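# Hang scaffold bracket on red-marked ring hole, wedge driven

## Task

Seat the scaffold bracket on the post's ring at the hole marked in red: slide it all the way onto the ring so its tube sticks out radially from the post, and drive its wedge downward through that same hole until it stops. Everything must stay in place on its own once the gripper lets go; anything the robot is still holding up does not count.

## Robot and tools

Robot: a single arm with six joints (waist, shoulder, elbow, wrist pitch, wrist yaw, wrist roll) and a two-finger parallel gripper. The fingers extend along the gripper's own +x axis and close along its y axis. The reported end_effector_position is the midpoint between the finger pads, roughly 3 to 4 cm short of the fingertips.

Scene frame: origin on the table surface directly beneath the arm's base; +z up; +y is to the left when facing along +x. Positions are in metres, orientations are quaternions written w first (qw, qx, qy, qz). The base may sit tilted relative to the table, and the printed hand position can be slightly wrong, especially when reaching far.

A ROW is 8 numbers: x, y, z, qw, qx, qy, qz, opening. x, y, z and the quaternion are an absolute target pose for the gripper in the scene frame, not an offset. opening runs from -1 to 1: +1 is fully open (0.088 m), the bare fingers touch near -0.80, and values below that add nothing. Closing from fully open needs about 0.5 s or more.

execute_actions(actions): a list of actions, run one after another. Each action is a list of 1 to 15 rows; each row lasts one control step of 1/30 s, and if fewer than 15 rows are given the final row is repeated to fill 15 steps (0.5 s per action). An empty list changes nothing and just returns the current state and images. Every target must lie within 0.6 m of the gripper's position at the start of its action, measured along each of the gripper's current axes; otherwise that action is rejected, and if the first action is malformed or fails this test against the latest reported state, nothing in the call runs. Repeat the desired quaternion in every row to hold an orientation rather than copying a possibly drifted reported one.

move(target, speed, blocking): drives the gripper in a straight line toward one absolute pose (a single 8-number row as above). speed is the path's top speed in m/s, 0.002 to 0.5 (default 0.25); rotation is capped at twice that value in rad/s. A path takes 0.5 to 10 s and is cut off at 10 s. Rotation goes the short way. The opening is applied when the move begins. The path ignores obstacles, and the real gripper can trail it, wander off it, or overshoot the speed, mostly with the arm nearly stretched. The result adds a "move:" line: done (settled near target), or off_target, moving, held, fault; plus limits that acted (paced = the commanded pose was clipped; held = a check blocked some steps, after which motion can surge) and the remaining distance to target. With blocking=false the call returns after 0.5 s while the arm continues; until a result shows the move finished, further moves and execute_actions are refused, so use wait or stop.

wait(seconds): 0 to 10 s; the arm keeps its last command and a running move carries on; returns early when that move ends.
stop(): brakes a running move; it needs some distance to halt, more at speed. The fingers are not stopped.
zoom_image(camera, region): enlarges part of the last image from cam_high, cam_low or cam_wrist; region is [x0, y0, x1, y1] in pixels from the top-left, at most 504 by 504.
show_instructions(): displays the scene's reference images (manual pages showing how the bracket, ring, hole and wedge fit). Moves nothing.
finished_scene(scene): ends the given scene after the last command has been held; irreversible. Only call it once the bracket and wedge sit correctly with the gripper released.

Controller behaviour: each control step clips the commanded pose to at most 70 mm and 16 degrees from the measured pose, then solves damped inverse kinematics, favouring position over orientation. After an action the arm stops at the last clipped pose, so long moves take several actions. Joint friction can leave the gripper short or tilted, and tiny moves may not happen; check the reported pose and re-correct orientation. The "Hand target" line shows the pose currently being pursued. A "pose unreachable" line means the clearance check (which treats the mount or post under the base as part of the arm) altered or blocked the command.

Result lines: the state line gives pose and velocities (m/s, rad/s). Joint positions and Joint velocities list the six joints in the order above (rad, rad/s) then the finger gap (m). Joint ranges: waist -3.054 to 3.054, shoulder 0 to 3.142, elbow 0 to 2.356, wrist pitch and yaw -1.571 to 1.571, roll -3.142 to 3.142. grip_measured is the finger opening on the command scale; to hold something, command a value well below it (lower squeezes harder, up to about 34 N per pad). Readings may be off by about 1 mm consistently. Joint torques are total drive outputs, nonzero even in free air and noisy. Step readings list positions at some steps; HELD marks steps partly held back.

Cameras: cam_high (overhead), cam_low (side, low), cam_wrist (on the hand), each 504x504, with calibration given; the fixed ones may be off by a couple of degrees and millimetres.

Cautions: a TORQUE FAULT (contact torque at a joint's load limit: waist 17.4, shoulder 21.6, elbow 21.5, wrist pitch 5.67, wrist yaw 5.65, wrist roll 5.3 N m, held weight included) halts the arm for 10 s and drops the rest of the call. Holding loads heats motors; MOTOR HOT appears from 50 C and at 95 C the arm is held, possibly losing power and going limp. Contact at speed or targets far past the contact point press hard; approach slowly. Avoid dropping the bracket, slamming it, or knocking anything off the table, which fails the task. Brief external tugs on held parts or pushes on loose ones may occur.

Each tool is called as name(argument=value, ...) on one line, values as JSON.

Reference images:

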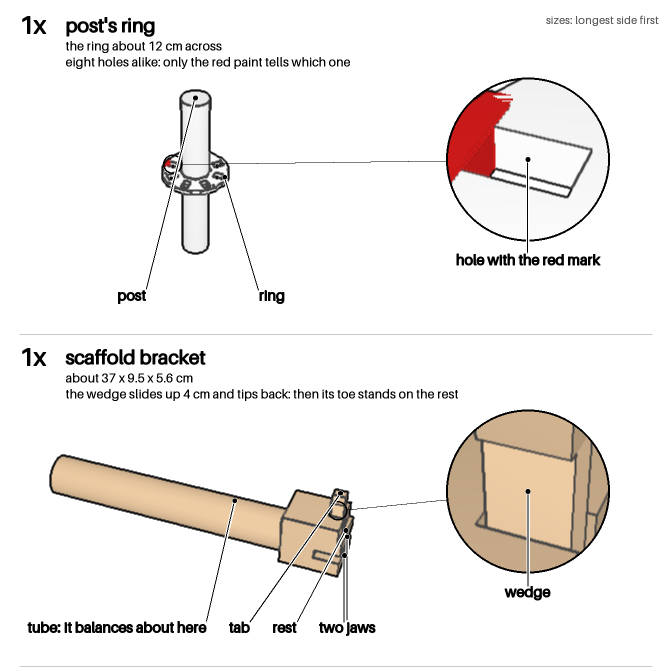

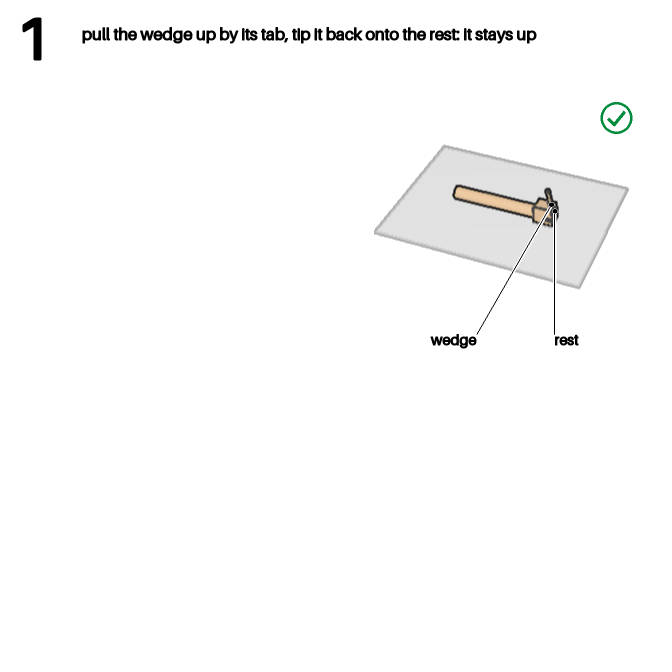

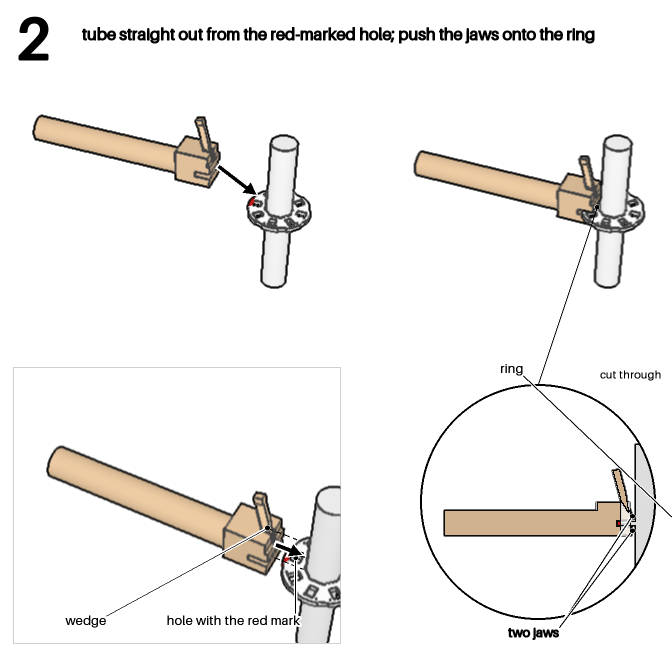

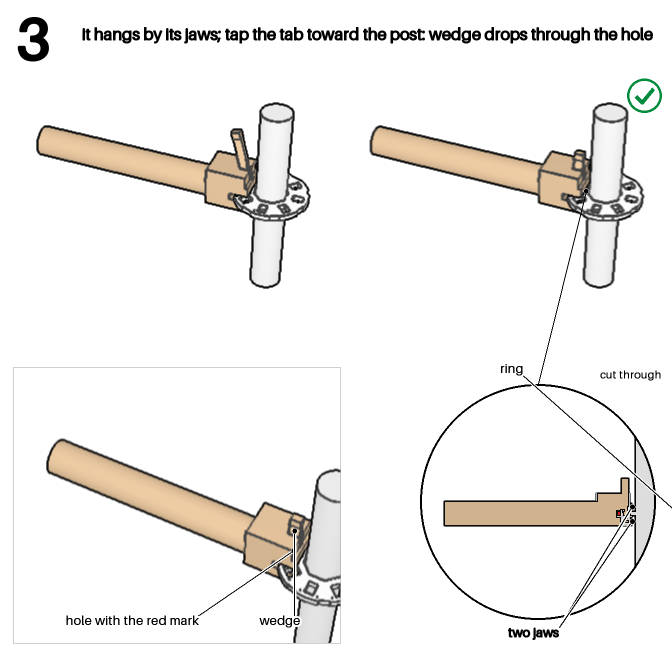

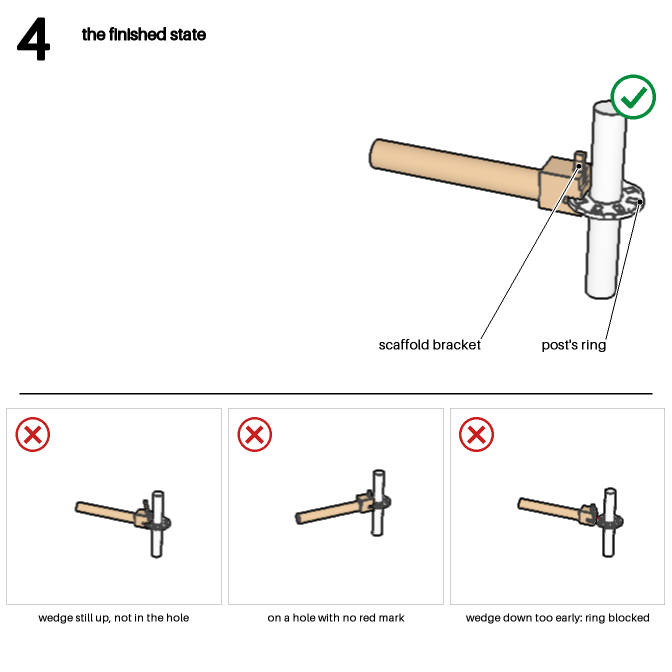

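## Session

I'll start by checking the current state of the scene.

execute_actions(actions=[])

Scene clock: 0.00 s.
end_effector_position=(+0.0527, -0.2925, +0.1040) grip_measured=+0.849 end_effector_quat_wxyz=(+0.476, -0.451, +0.656, +0.374) end_effector_velocity=(+0.001, +0.006, -0.002) end_effector_angular_velocity=(+0.028, -0.013, +0.009)
Joint positions: [-1.243  1.656  0.865 -0.599  0.211 -2.566  0.081]
Joint velocities: [-0.002 -0.002 -0.002 -0.022 -0.022 -0.007 -0.   ]
Joint torques (N m, as the arm reports them, + toward a larger angle): no reading
Motor temperatures (°C, as the motors report them): [22 21 23 22 20 23]
Heat: hottest elbow 23 °C (+0.0 °C/min).
Hand target: +0.053, -0.293, +0.104; +0.476, -0.451, +0.656, +0.374

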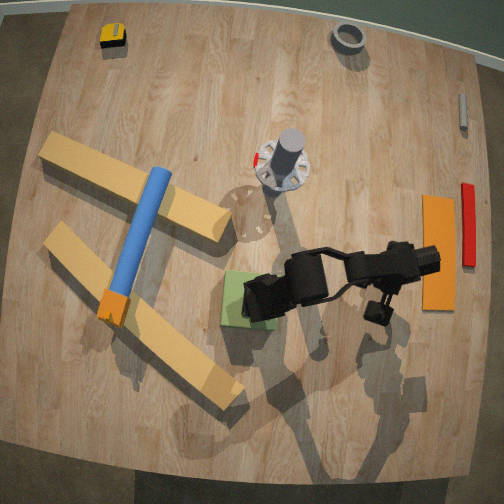

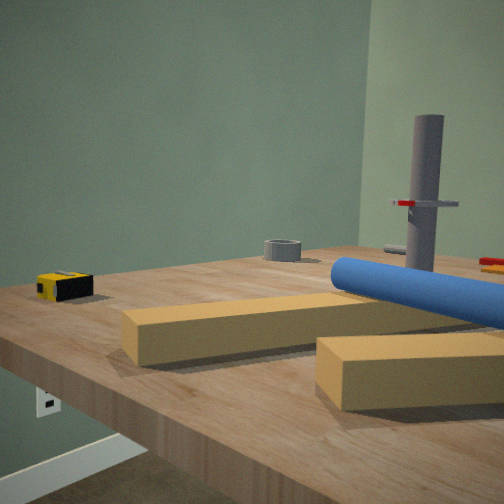

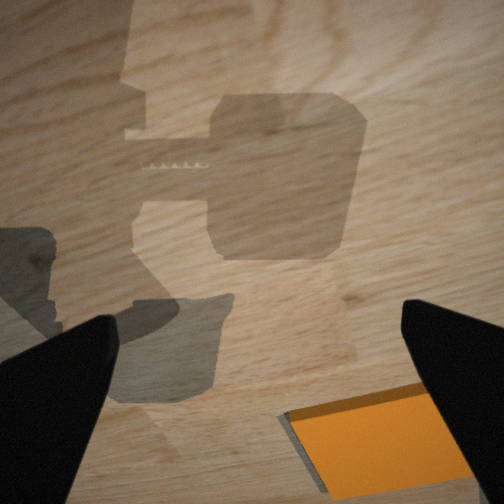

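zoom_image(camera="cam_high", region=[230, 110, 330, 210])

zoom_image(camera="cam_high", region=[70, 260, 170, 360])

zoom_image(camera="cam_high", region=[30, 120, 270, 360])

zoom_image(camera="cam_low", region=[340, 100, 504, 300])

Region (230, 110, 330, 210) of cam_high's 504x504 image, scaled by 5.040, with more detail than that image has.

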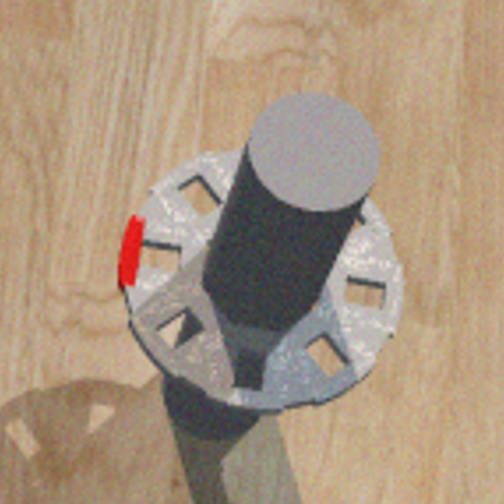

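Region (70, 260, 170, 360) of cam_high's 504x504 image, scaled by 5.040, with more detail than that image has.

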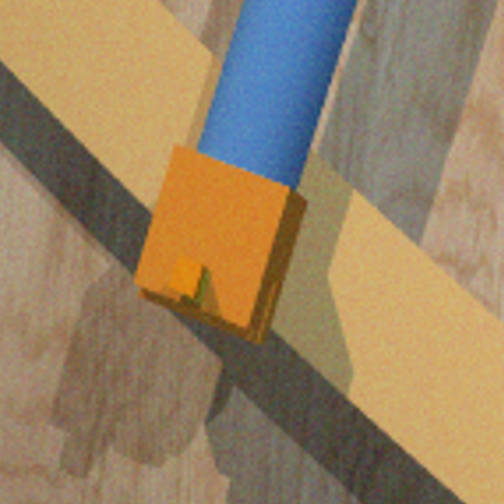

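Region (30, 120, 270, 360) of cam_high's 504x504 image, scaled by 2.100, with more detail than that image has.

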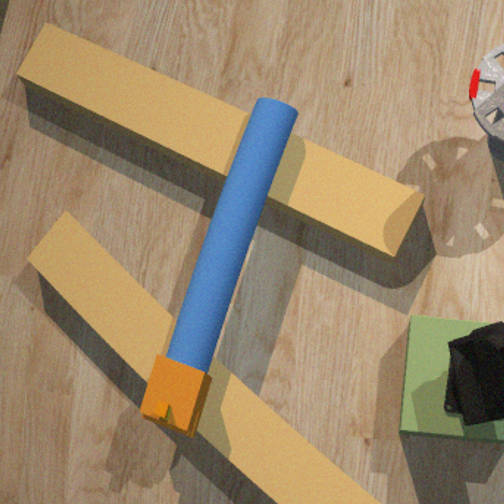

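Region (340, 100, 504, 300) of cam_low's 504x504 image, scaled by 2.520, with more detail than that image has; it fills the left 413 columns of this view, and the rest is white.

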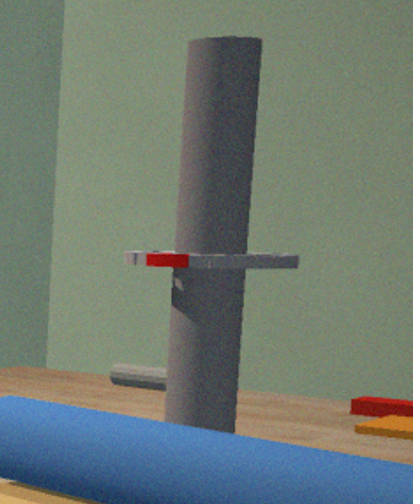

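zoom_image(camera="cam_high", region=[88, 285, 138, 335])

zoom_image(camera="cam_high", region=[248, 135, 318, 205])

zoom_image(camera="cam_low", region=[380, 170, 470, 260])

Region (88, 285, 138, 335) of cam_high's 504x504 image, scaled by 10.080, with more detail than that image has.

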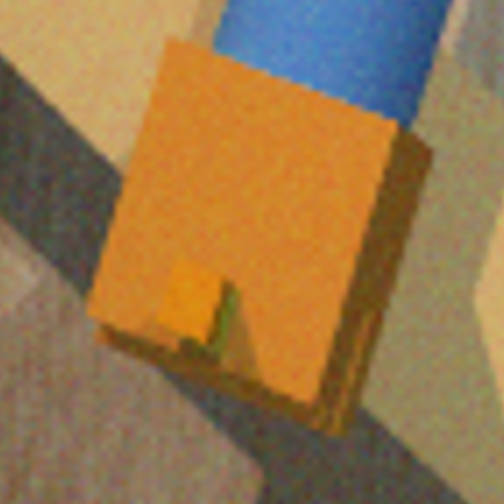

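Region (248, 135, 318, 205) of cam_high's 504x504 image, scaled by 7.200, with more detail than that image has.

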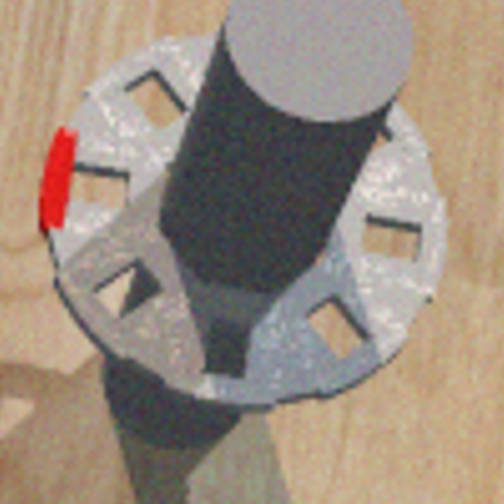

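Region (380, 170, 470, 260) of cam_low's 504x504 image, scaled by 5.600, with more detail than that image has.

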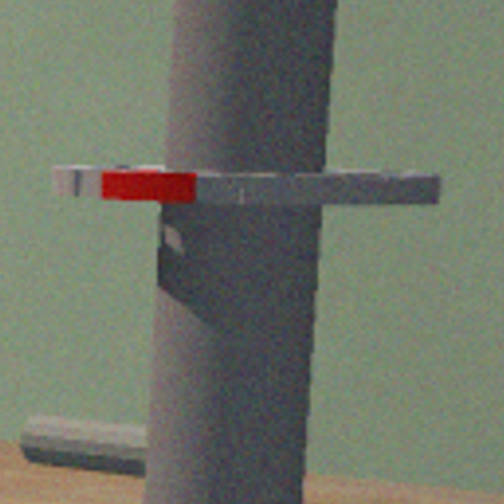

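zoom_image(camera="cam_high", region=[210, 200, 470, 380])

Region (210, 200, 470, 380) of cam_high's 504x504 image, scaled by 1.938, with more detail than that image has; it fills the top 349 rows of this view, and the rest is white.

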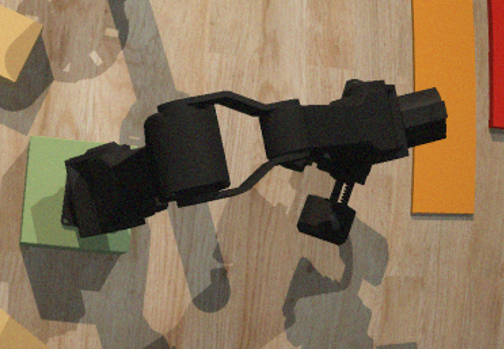

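move(target=[0.15, -0.08, 0.27, 0.72054, -0.30837, 0.59702, 0.17119, 0.0], speed=0.25)

Scene clock: 121.90 s.
end_effector_position=(+0.1495, -0.0797, +0.2654) grip_measured=+0.000 end_effector_quat_wxyz=(+0.719, -0.305, +0.599, +0.178) end_effector_velocity=(-0.001, +0.007, -0.001) end_effector_angular_velocity=(+0.027, +0.010, +0.030)
Joint positions: [-0.459  1.01   1.053 -1.381 -0.011 -1.201  0.039]
Joint velocities: [ 0.017  0.002  0.002 -0.022 -0.022 -0.007 -0.   ]
Joint torques (N m, as the arm reports them, + toward a larger angle): [ 0.31 -2.1   8.03  0.7   0.08  0.18]
Motor temperatures (°C, as the motors report them): [22 25 27 23 20 23]
Heat: hottest elbow 27 °C (+1.0 °C/min).
Hand target: +0.151, -0.080, +0.270; +0.721, -0.308, +0.597, +0.172
Off the commanded pose: 0.005 m, 1 deg.
move: done
camera_calibration (this result's frames):
cam_wrist: T_world_to_cam=[[0.582489, -0.769181, 0.262807, -0.218978], [-0.812687, -0.544859, 0.206566, 0.055379], [-0.0156937, -0.333902, -0.942477, 0.30432], [0, 0, 0, 1]] pos_world=[0.177334, -0.0366469, 0.332924]

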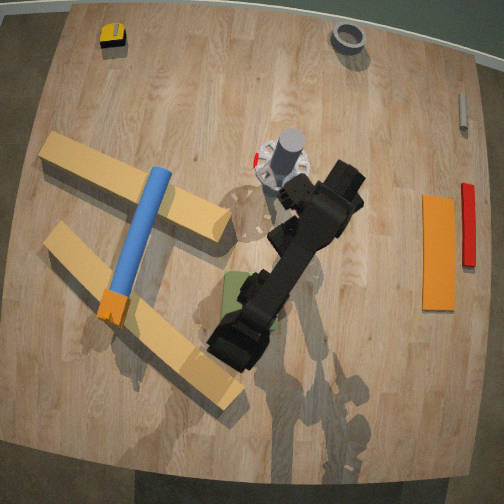

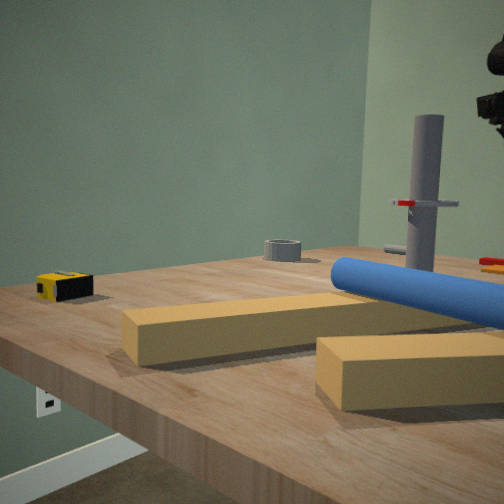

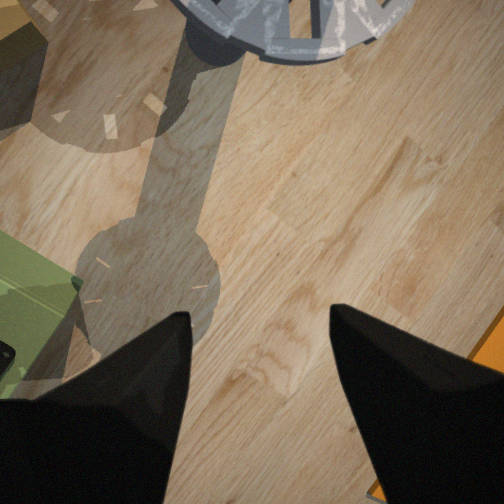

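move(target=[0.12, 0.12, 0.27, 0.76755, -0.04872, 0.61917, 0.15852, 0.0], speed=0.2)

move(target=[-0.08, 0.279, 0.24, 0.7031, 0.07514, 0.7031, -0.07514, 0.0], speed=0.25)

Scene clock: 133.03 s.
end_effector_position=(+0.1187, +0.1183, +0.2669) grip_measured=+0.000 end_effector_quat_wxyz=(+0.764, -0.051, +0.624, +0.159) end_effector_velocity=(-0.004, +0.000, -0.002) end_effector_angular_velocity=(+0.001, +0.018, -0.007)
Joint positions: [ 0.783  0.985  1.053 -1.391 -0.03   0.447  0.039]
Joint velocities: [ 0.012 -0.002 -0.007 -0.007 -0.007  0.022 -0.   ]
Joint torques (N m, as the arm reports them, + toward a larger angle): [ 0.35 -1.38  7.8   1.01  0.18  0.18]
Motor temperatures (°C, as the motors report them): [22 24 29 23 20 23]
Heat: hottest elbow 29 °C (+2.0 °C/min).
Hand target: +0.121, +0.120, +0.270; +0.767, -0.049, +0.620, +0.159
Off the commanded pose: 0.004 m, 1 deg.
move: done
camera_calibration (this result's frames):
cam_wrist: T_world_to_cam=[[0.263438, -0.960811, -0.0862678, 0.104551], [-0.956215, -0.271899, 0.108273, 0.148795], [-0.127486, 0.0539674, -0.990371, 0.35147], [0, 0, 0, 1]] pos_world=[0.159545, 0.121943, 0.340995]

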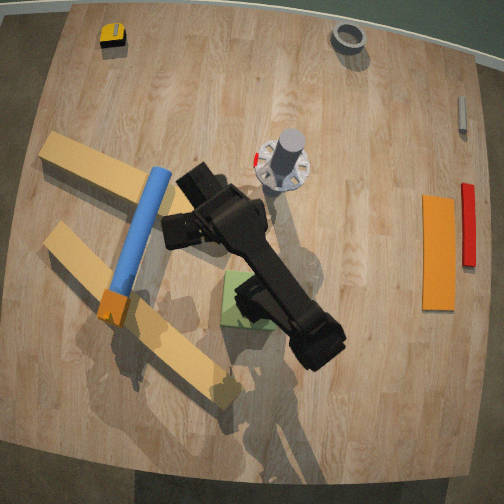

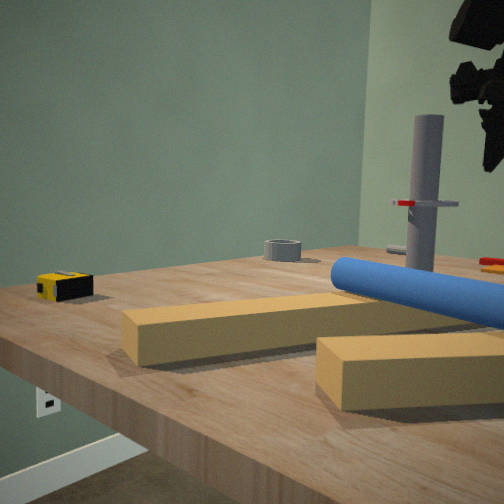

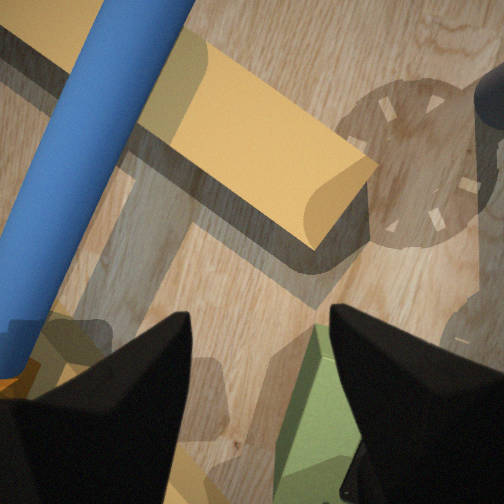

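Scene clock: 134.73 s.
end_effector_position=(-0.0770, +0.2772, +0.2388) grip_measured=+0.000 end_effector_quat_wxyz=(+0.705, +0.074, +0.701, -0.075) end_effector_velocity=(+0.000, -0.002, -0.003) end_effector_angular_velocity=(-0.018, +0.003, -0.010)
Joint positions: [ 1.877  1.618  1.438 -1.383 -0.003  2.046  0.039]
Joint velocities: [-0.002  0.007 -0.002 -0.007 -0.007  0.007 -0.   ]
Joint torques (N m, as the arm reports them, + toward a larger angle): [ 0.34 -5.03  7.78  0.27 -0.18  0.18]
Motor temperatures (°C, as the motors report them): [22 24 29 23 20 23]
Heat: hottest elbow 29 °C (+2.0 °C/min).
Hand target: -0.079, +0.280, +0.240; +0.703, +0.075, +0.703, -0.075
Off the commanded pose: 0.004 m, 0 deg.
move: done
camera_calibration (this result's frames):
cam_wrist: T_world_to_cam=[[-0.245127, -0.968465, 0.0446006, 0.238103], [-0.917698, 0.246621, 0.311463, -0.181303], [-0.31264, 0.035418, -0.949211, 0.271172], [0, 0, 0, 1]] pos_world=[-0.0232369, 0.265703, 0.30325]

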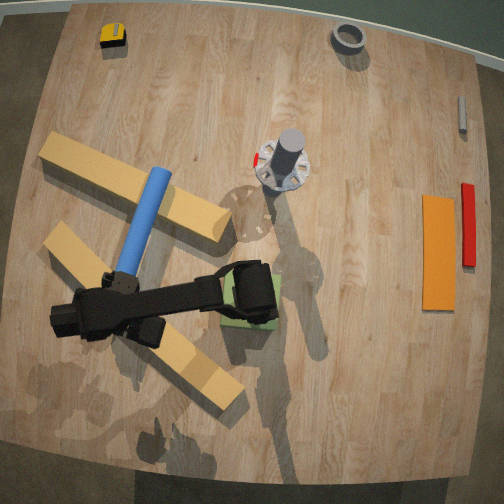

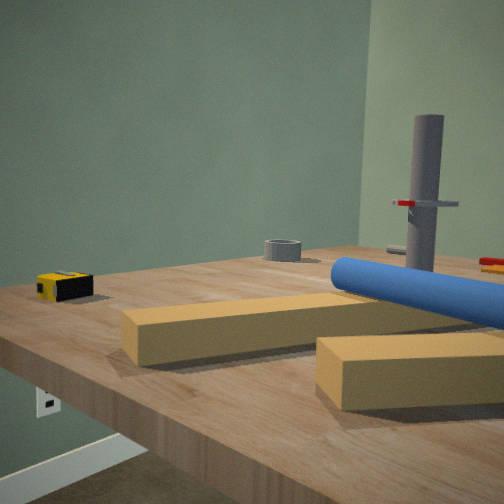

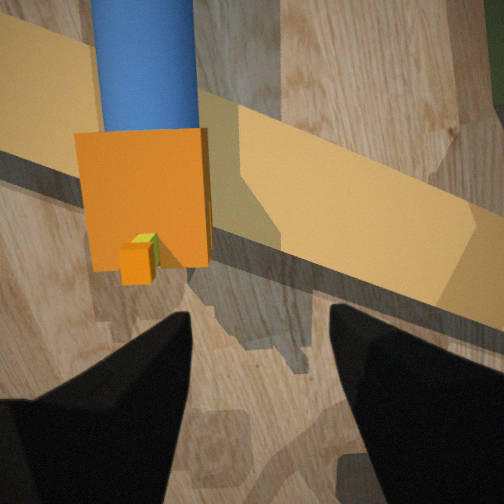

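zoom_image(camera="cam_wrist", region=[60, 110, 240, 300])

zoom_image(camera="cam_wrist", region=[100, 220, 180, 300])

zoom_image(camera="cam_high", region=[30, 240, 230, 380])

Region (60, 110, 240, 300) of cam_wrist's 504x504 image, scaled by 2.653, with more detail than that image has; it fills the left 477 columns of this view, and the rest is white.

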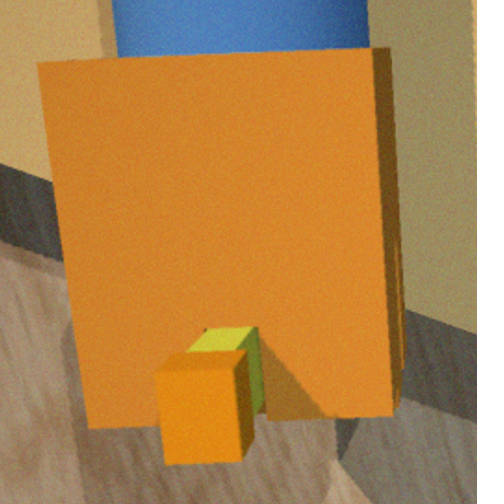

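Region (100, 220, 180, 300) of cam_wrist's 504x504 image, scaled by 6.300, with more detail than that image has.

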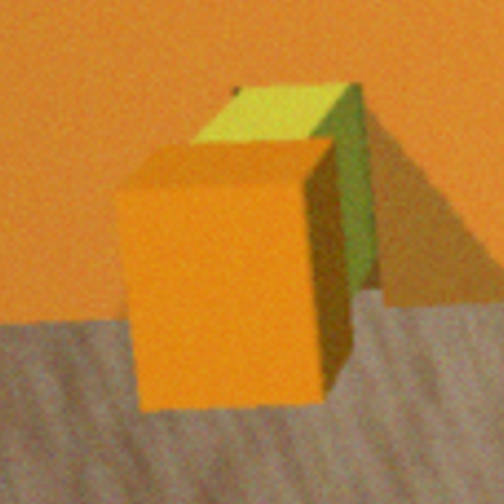

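Region (30, 240, 230, 380) of cam_high's 504x504 image, scaled by 2.520, with more detail than that image has; it fills the top 353 rows of this view, and the rest is white.

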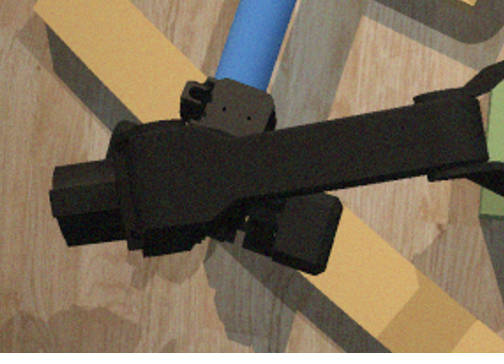

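move(target=[-0.07, 0.327, 0.2, 0.70277, 0.07821, 0.70277, -0.07821, 0.0], speed=0.15)

Scene clock: 234.63 s.
end_effector_position=(-0.0692, +0.3229, +0.1994) grip_measured=+0.000 end_effector_quat_wxyz=(+0.705, +0.077, +0.700, -0.081) end_effector_velocity=(+0.000, -0.003, -0.001) end_effector_angular_velocity=(-0.013, +0.005, +0.005)
Joint positions: [ 1.818  1.786  1.474 -1.255 -0.005  2.     0.039]
Joint velocities: [-0.002 -0.002 -0.007 -0.007 -0.007 -0.007 -0.   ]
Joint torques (N m, as the arm reports them, + toward a larger angle): [-0.18 -6.14  7.73  0.54 -0.15 -0.16]
Motor temperatures (°C, as the motors report them): [22 25 33 22 20 23]
Heat: hottest elbow 33 °C (+2.0 °C/min).
Hand target: -0.070, +0.327, +0.200; +0.703, +0.078, +0.703, -0.078
Off the commanded pose: 0.004 m, 0 deg.
move: done
camera_calibration (this result's frames):
cam_wrist: T_world_to_cam=[[-0.257314, -0.965141, 0.0478885, 0.283424], [-0.914388, 0.259213, 0.310972, -0.176905], [-0.312545, 0.0362288, -0.949212, 0.23433], [0, 0, 0, 1]] pos_world=[-0.0155924, 0.31091, 0.263869]

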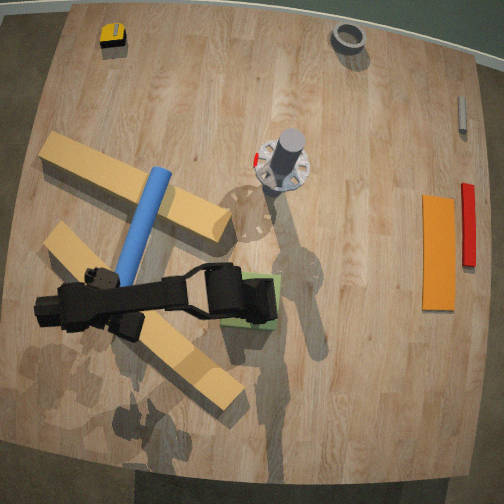

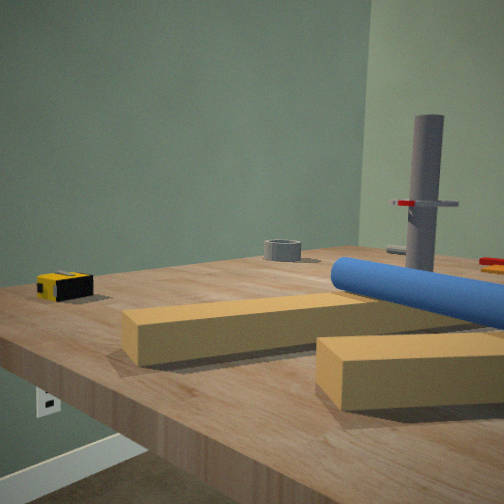

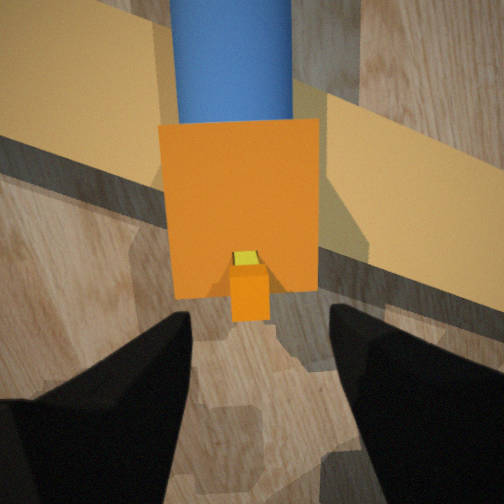

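zoom_image(camera="cam_wrist", region=[150, 230, 360, 360])

Region (150, 230, 360, 360) of cam_wrist's 504x504 image, scaled by 2.400, with more detail than that image has; it fills the top 312 rows of this view, and the rest is white.

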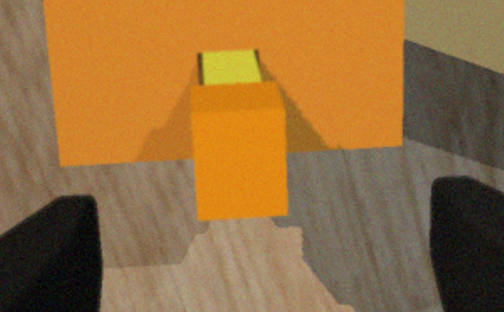

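move(target=[-0.069, 0.328, 0.165, 0.70277, 0.07821, 0.70277, -0.07821, 0.0], speed=0.06)

Scene clock: 270.77 s.
end_effector_position=(-0.0699, +0.3299, +0.1700) grip_measured=+0.000 end_effector_quat_wxyz=(+0.703, +0.084, +0.703, -0.073) end_effector_velocity=(+0.000, -0.004, -0.001) end_effector_angular_velocity=(-0.013, +0.004, +0.020)
Joint positions: [ 1.817  1.81   1.386 -1.121 -0.005  1.998  0.039]
Joint velocities: [-0.002 -0.002 -0.007 -0.007 -0.007 -0.022 -0.   ]
Joint torques (N m, as the arm reports them, + toward a larger angle): [-0.24 -6.27  4.83  0.6  -0.16 -0.17]
Motor temperatures (°C, as the motors report them): [22 26 33 23 20 23]
Heat: hottest elbow 33 °C (+1.0 °C/min).
Hand target: -0.069, +0.328, +0.165; +0.703, +0.078, +0.703, -0.078
Off the commanded pose: 0.005 m, 1 deg.
move: done
camera_calibration (this result's frames):
cam_wrist: T_world_to_cam=[[-0.256575, -0.966115, 0.0281089, 0.295165], [-0.913125, 0.25183, 0.320599, -0.169308], [-0.316815, 0.056591, -0.946798, 0.19858], [0, 0, 0, 1]] pos_world=[-0.0159545, 0.316562, 0.233998]

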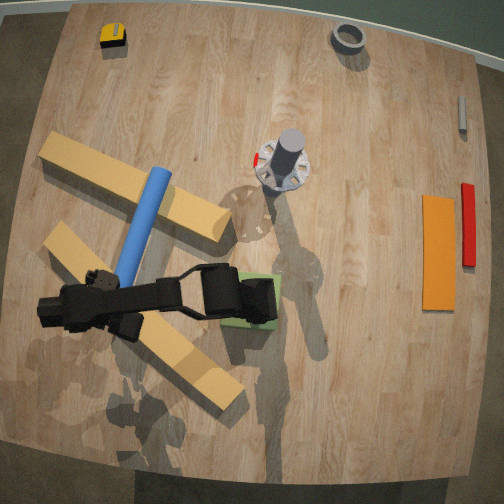

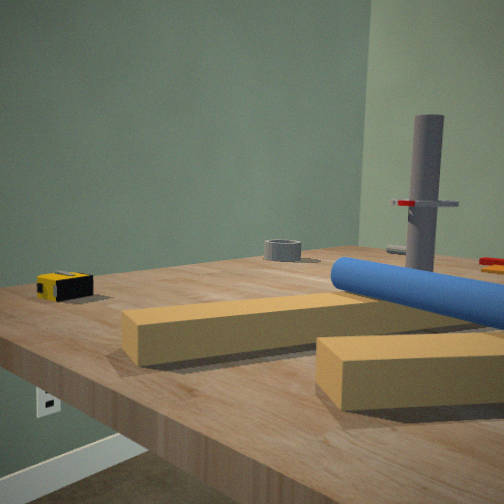

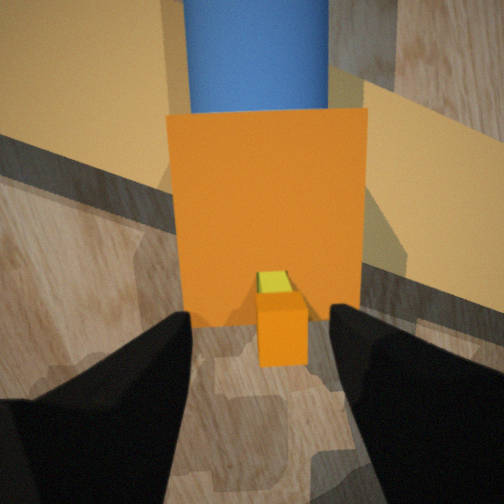

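move(target=[-0.0705, 0.3235, 0.16, 0.70277, 0.07821, 0.70277, -0.07821, 0.0], speed=0.03)

Scene clock: 284.73 s.
end_effector_position=(-0.0694, +0.3261, +0.1615) grip_measured=+0.000 end_effector_quat_wxyz=(+0.704, +0.080, +0.702, -0.076) end_effector_velocity=(+0.002, -0.002, -0.001) end_effector_angular_velocity=(-0.013, +0.005, -0.000)
Joint positions: [ 1.818  1.811  1.353 -1.097 -0.005  1.998  0.039]
Joint velocities: [-0.007  0.002 -0.002 -0.007 -0.007 -0.007 -0.   ]
Joint torques (N m, as the arm reports them, + toward a larger angle): [ 0.27 -7.57  4.74  0.56 -0.12  0.12]
Motor temperatures (°C, as the motors report them): [22 27 32 23 20 23]
Heat: hottest elbow 32 °C (-1.0 °C/min).
Hand target: -0.070, +0.324, +0.160; +0.703, +0.078, +0.703, -0.078
Off the commanded pose: 0.003 m, 0 deg.
move: done
camera_calibration (this result's frames):
cam_wrist: T_world_to_cam=[[-0.255631, -0.966053, 0.0373312, 0.290379], [-0.914053, 0.254088, 0.316143, -0.165272], [-0.314897, 0.0466934, -0.947977, 0.194502], [0, 0, 0, 1]] pos_world=[-0.0155896, 0.313434, 0.225793]

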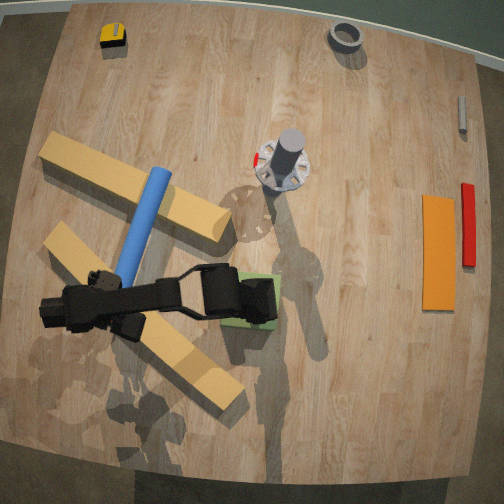

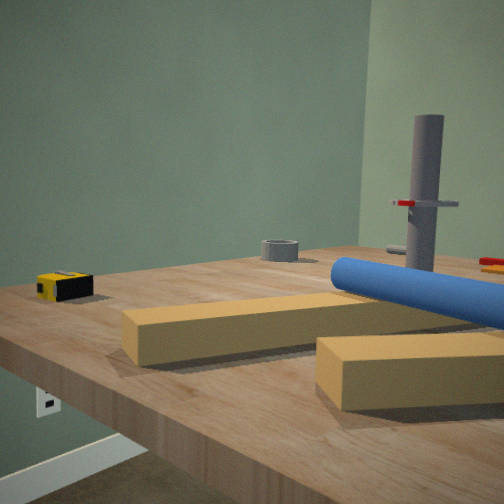

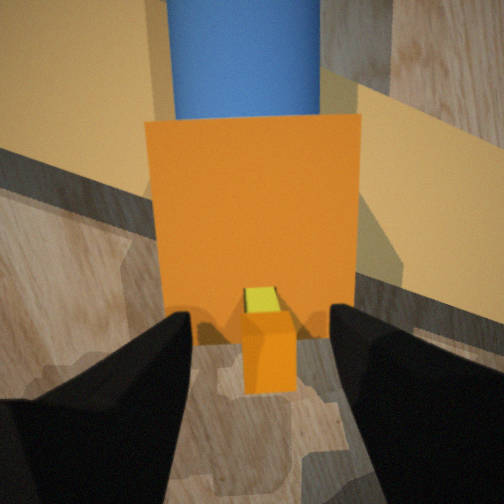

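execute_actions(actions=[[[-0.0705,0.3235,0.16,0.70277,0.07821,0.70277,-0.07821,-0.04],[-0.0705,0.3235,0.16,0.70277,0.07821,0.70277,-0.07821,-0.08],[-0.0705,0.3235,0.16,0.70277,0.07821,0.70277,-0.07821,-0.12],[-0.0705,0.3235,0.16,0.70277,0.07821,0.70277,-0.07821,-0.16],[-0.0705,0.3235,0.16,0.70277,0.07821,0.70277,-0.07821,-0.2],[-0.0705,0.3235,0.16,0.70277,0.07821,0.70277,-0.07821,-0.24],[-0.0705,0.3235,0.16,0.70277,0.07821,0.70277,-0.07821,-0.28],[-0.0705,0.3235,0.16,0.70277,0.07821,0.70277,-0.07821,-0.32],[-0.0705,0.3235,0.16,0.70277,0.07821,0.70277,-0.07821,-0.36],[-0.0705,0.3235,0.16,0.70277,0.07821,0.70277,-0.07821,-0.4],[-0.0705,0.3235,0.16,0.70277,0.07821,0.70277,-0.07821,-0.43],[-0.0705,0.3235,0.16,0.70277,0.07821,0.70277,-0.07821,-0.46],[-0.0705,0.3235,0.16,0.70277,0.07821,0.70277,-0.07821,-0.48],[-0.0705,0.3235,0.16,0.70277,0.07821,0.70277,-0.07821,-0.5],[-0.0705,0.3235,0.16,0.70277,0.07821,0.70277,-0.07821,-0.52]],[[-0.0705,0.3235,0.16,0.70277,0.07821,0.70277,-0.07821,-0.54],[-0.0705,0.3235,0.16,0.70277,0.07821,0.70277,-0.07821,-0.56],[-0.0705,0.3235,0.16,0.70277,0.07821,0.70277,-0.07821,-0.58],[-0.0705,0.3235,0.16,0.70277,0.07821,0.70277,-0.07821,-0.6],[-0.0705,0.3235,0.16,0.70277,0.07821,0.70277,-0.07821,-0.62],[-0.0705,0.3235,0.16,0.70277,0.07821,0.70277,-0.07821,-0.64],[-0.0705,0.3235,0.16,0.70277,0.07821,0.70277,-0.07821,-0.66],[-0.0705,0.3235,0.16,0.70277,0.07821,0.70277,-0.07821,-0.68],[-0.0705,0.3235,0.16,0.70277,0.07821,0.70277,-0.07821,-0.7],[-0.0705,0.3235,0.16,0.70277,0.07821,0.70277,-0.07821,-0.72]]])

Scene clock: 312.97 s.
end_effector_position=(-0.0694, +0.3256, +0.1612) grip_measured=-0.542 end_effector_quat_wxyz=(+0.704, +0.080, +0.702, -0.077) end_effector_velocity=(-0.001, -0.004, +0.000) end_effector_angular_velocity=(-0.009, +0.006, +0.010)
Joint positions: [ 1.818  1.811  1.351 -1.097 -0.006  1.999  0.012]
Joint velocities: [ 0.002 -0.007 -0.007 -0.007 -0.007 -0.007 -0.   ]
Joint torques (N m, as the arm reports them, + toward a larger angle): [ 0.15 -7.52  4.78  0.6  -0.11  0.06]
Motor temperatures (°C, as the motors report them): [22 29 30 23 20 23]
Heat: hottest elbow 30 °C (-3.0 °C/min).
Hand target: -0.070, +0.323, +0.160; +0.703, +0.078, +0.703, -0.078
Off the commanded pose: 0.003 m, 0 deg.
Step readings (end_effector_position; steps 1 to 15: 1st action; 16 to 30: 2nd action):
0: (-0.0694, +0.3260, +0.1615)
1: (-0.0694, +0.3260, +0.1615)
2: (-0.0694, +0.3260, +0.1615)
4: (-0.0694, +0.3260, +0.1615)
8: (-0.0694, +0.3260, +0.1615)
15: (-0.0694, +0.3260, +0.1615)
16: (-0.0694, +0.3260, +0.1615)
17: (-0.0694, +0.3260, +0.1615)
19: (-0.0694, +0.3257, +0.1613)
23: (-0.0694, +0.3257, +0.1613)
30: end_effector_position above
camera_calibration (this result's frames):
cam_wrist: T_world_to_cam=[[-0.25673, -0.965695, 0.0390339, 0.2895], [-0.913619, 0.255664, 0.316127, -0.165545], [-0.315262, 0.0454974, -0.947913, 0.194512], [0, 0, 0, 1]] pos_world=[-0.0155991, 0.313043, 0.225414]

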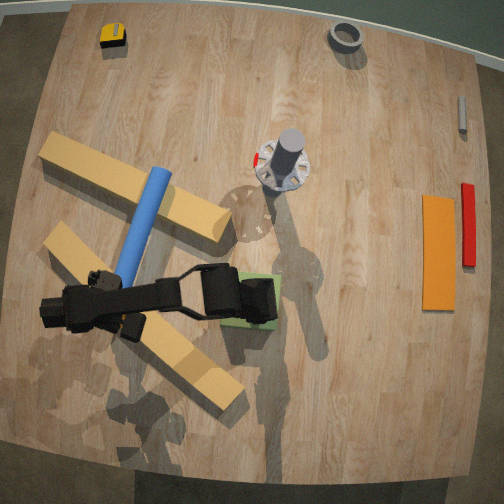

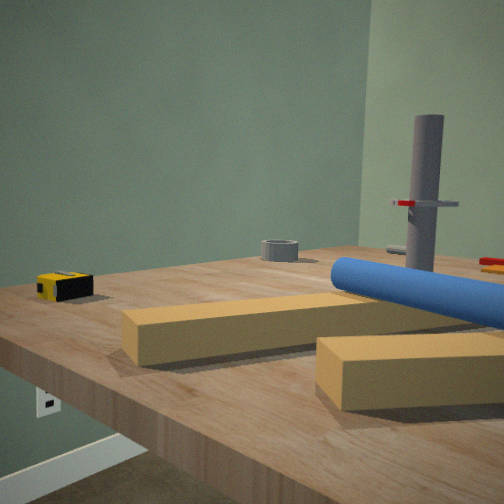

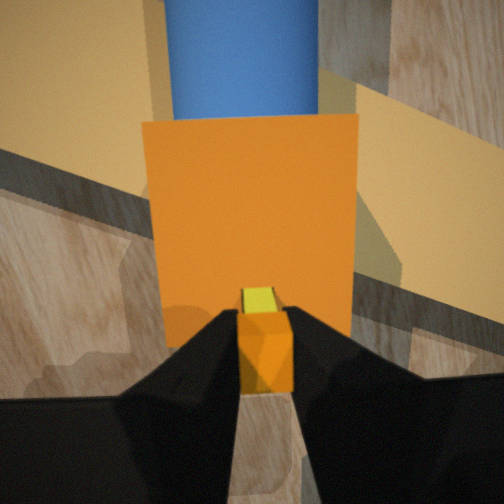

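move(target=[-0.0694, 0.3256, 0.201, 0.70277, 0.07821, 0.70277, -0.07821, -0.72], speed=0.04)

Scene clock: 321.60 s.
end_effector_position=(-0.0695, +0.3254, +0.1940) grip_measured=-0.542 end_effector_quat_wxyz=(+0.705, +0.074, +0.700, -0.083) end_effector_velocity=(+0.001, -0.006, +0.003) end_effector_angular_velocity=(-0.028, +0.002, -0.010)
Joint positions: [ 1.818  1.804  1.474 -1.245 -0.006  1.999  0.012]
Joint velocities: [-0.002 -0.002  0.007 -0.037 -0.007  0.007 -0.   ]
Joint torques (N m, as the arm reports them, + toward a larger angle): [-0.23 -8.78  7.33 -0.2  -0.12 -0.11]
Motor temperatures (°C, as the motors report them): [22 29 30 23 20 23]
Heat: hottest elbow 30 °C (-3.0 °C/min).
Hand target: -0.069, +0.326, +0.201; +0.703, +0.078, +0.703, -0.078
Off the commanded pose: 0.007 m, 1 deg.
move: done
camera_calibration (this result's frames):
cam_wrist: T_world_to_cam=[[-0.257048, -0.964869, 0.0543574, 0.284683], [-0.914669, 0.26106, 0.308592, -0.176349], [-0.311941, 0.029604, -0.94964, 0.23134], [0, 0, 0, 1]] pos_world=[-0.0159593, 0.313871, 0.258635]

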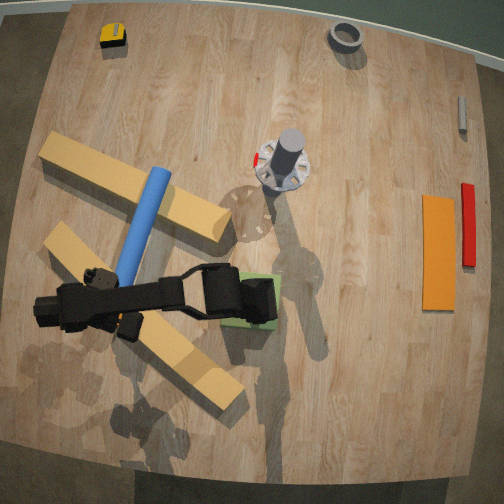

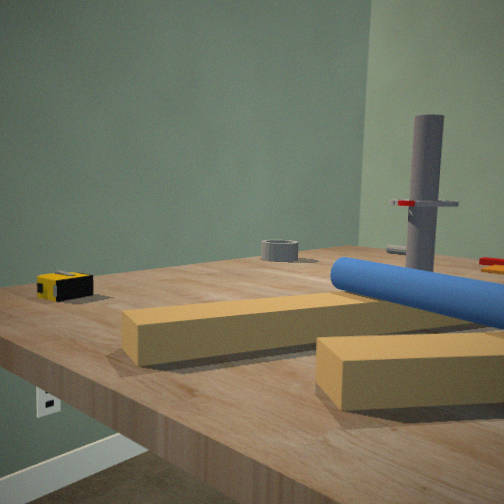

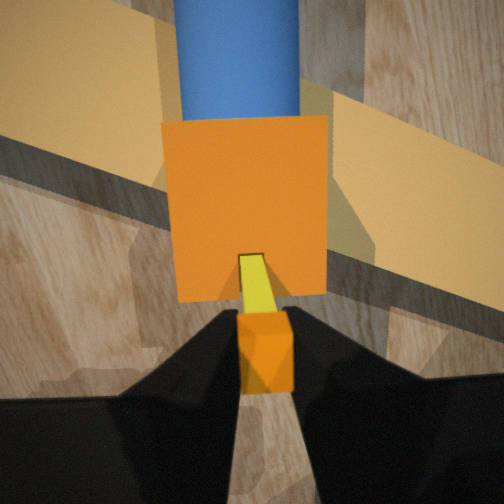

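move(target=[-0.0694, 0.3256, 0.2085, 0.70277, 0.07821, 0.70277, -0.07821, -0.72], speed=0.03)

Scene clock: 327.53 s.
end_effector_position=(-0.0695, +0.3247, +0.2008) grip_measured=-0.542 end_effector_quat_wxyz=(+0.706, +0.073, +0.700, -0.085) end_effector_velocity=(+0.001, -0.004, +0.001) end_effector_angular_velocity=(-0.018, +0.004, +0.005)
Joint positions: [ 1.818  1.803  1.5   -1.276 -0.006  1.998  0.012]
Joint velocities: [-0.002 -0.002  0.002 -0.022 -0.007 -0.007 -0.   ]
Joint torques (N m, as the arm reports them, + toward a larger angle): [-0.23 -8.91  7.53 -0.12 -0.09 -0.13]
Motor temperatures (°C, as the motors report them): [22 30 31 23 20 23]
Heat: hottest elbow 31 °C (-2.0 °C/min).
Hand target: -0.069, +0.326, +0.209; +0.703, +0.078, +0.703, -0.078
Off the commanded pose: 0.008 m, 1 deg.
move: done
camera_calibration (this result's frames):
cam_wrist: T_world_to_cam=[[-0.256767, -0.964673, 0.0589576, 0.282673], [-0.914948, 0.262278, 0.306725, -0.178275], [-0.311353, 0.0248138, -0.94997, 0.239465], [0, 0, 0, 1]] pos_world=[-0.0159733, 0.313503, 0.265501]

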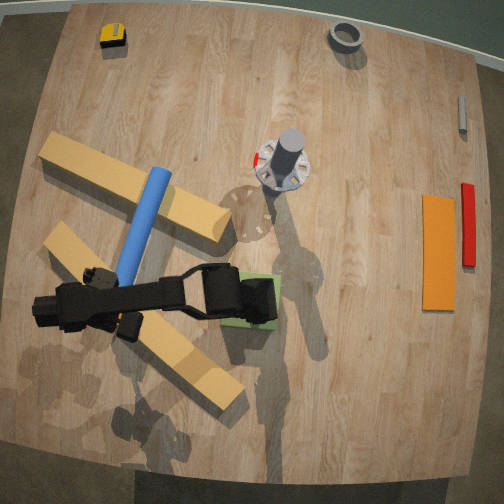

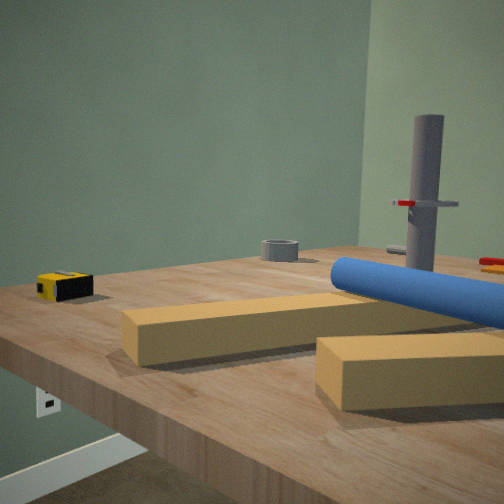

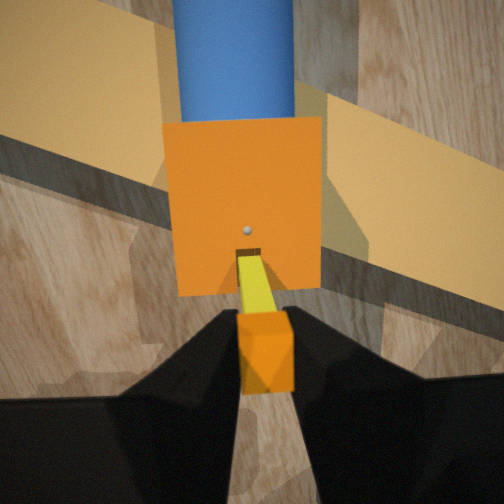

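zoom_image(camera="cam_wrist", region=[190, 200, 320, 330])

Region (190, 200, 320, 330) of cam_wrist's 504x504 image, scaled by 3.877, with more detail than that image has.

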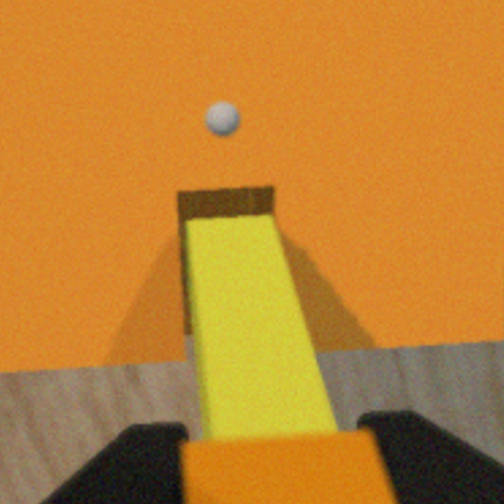

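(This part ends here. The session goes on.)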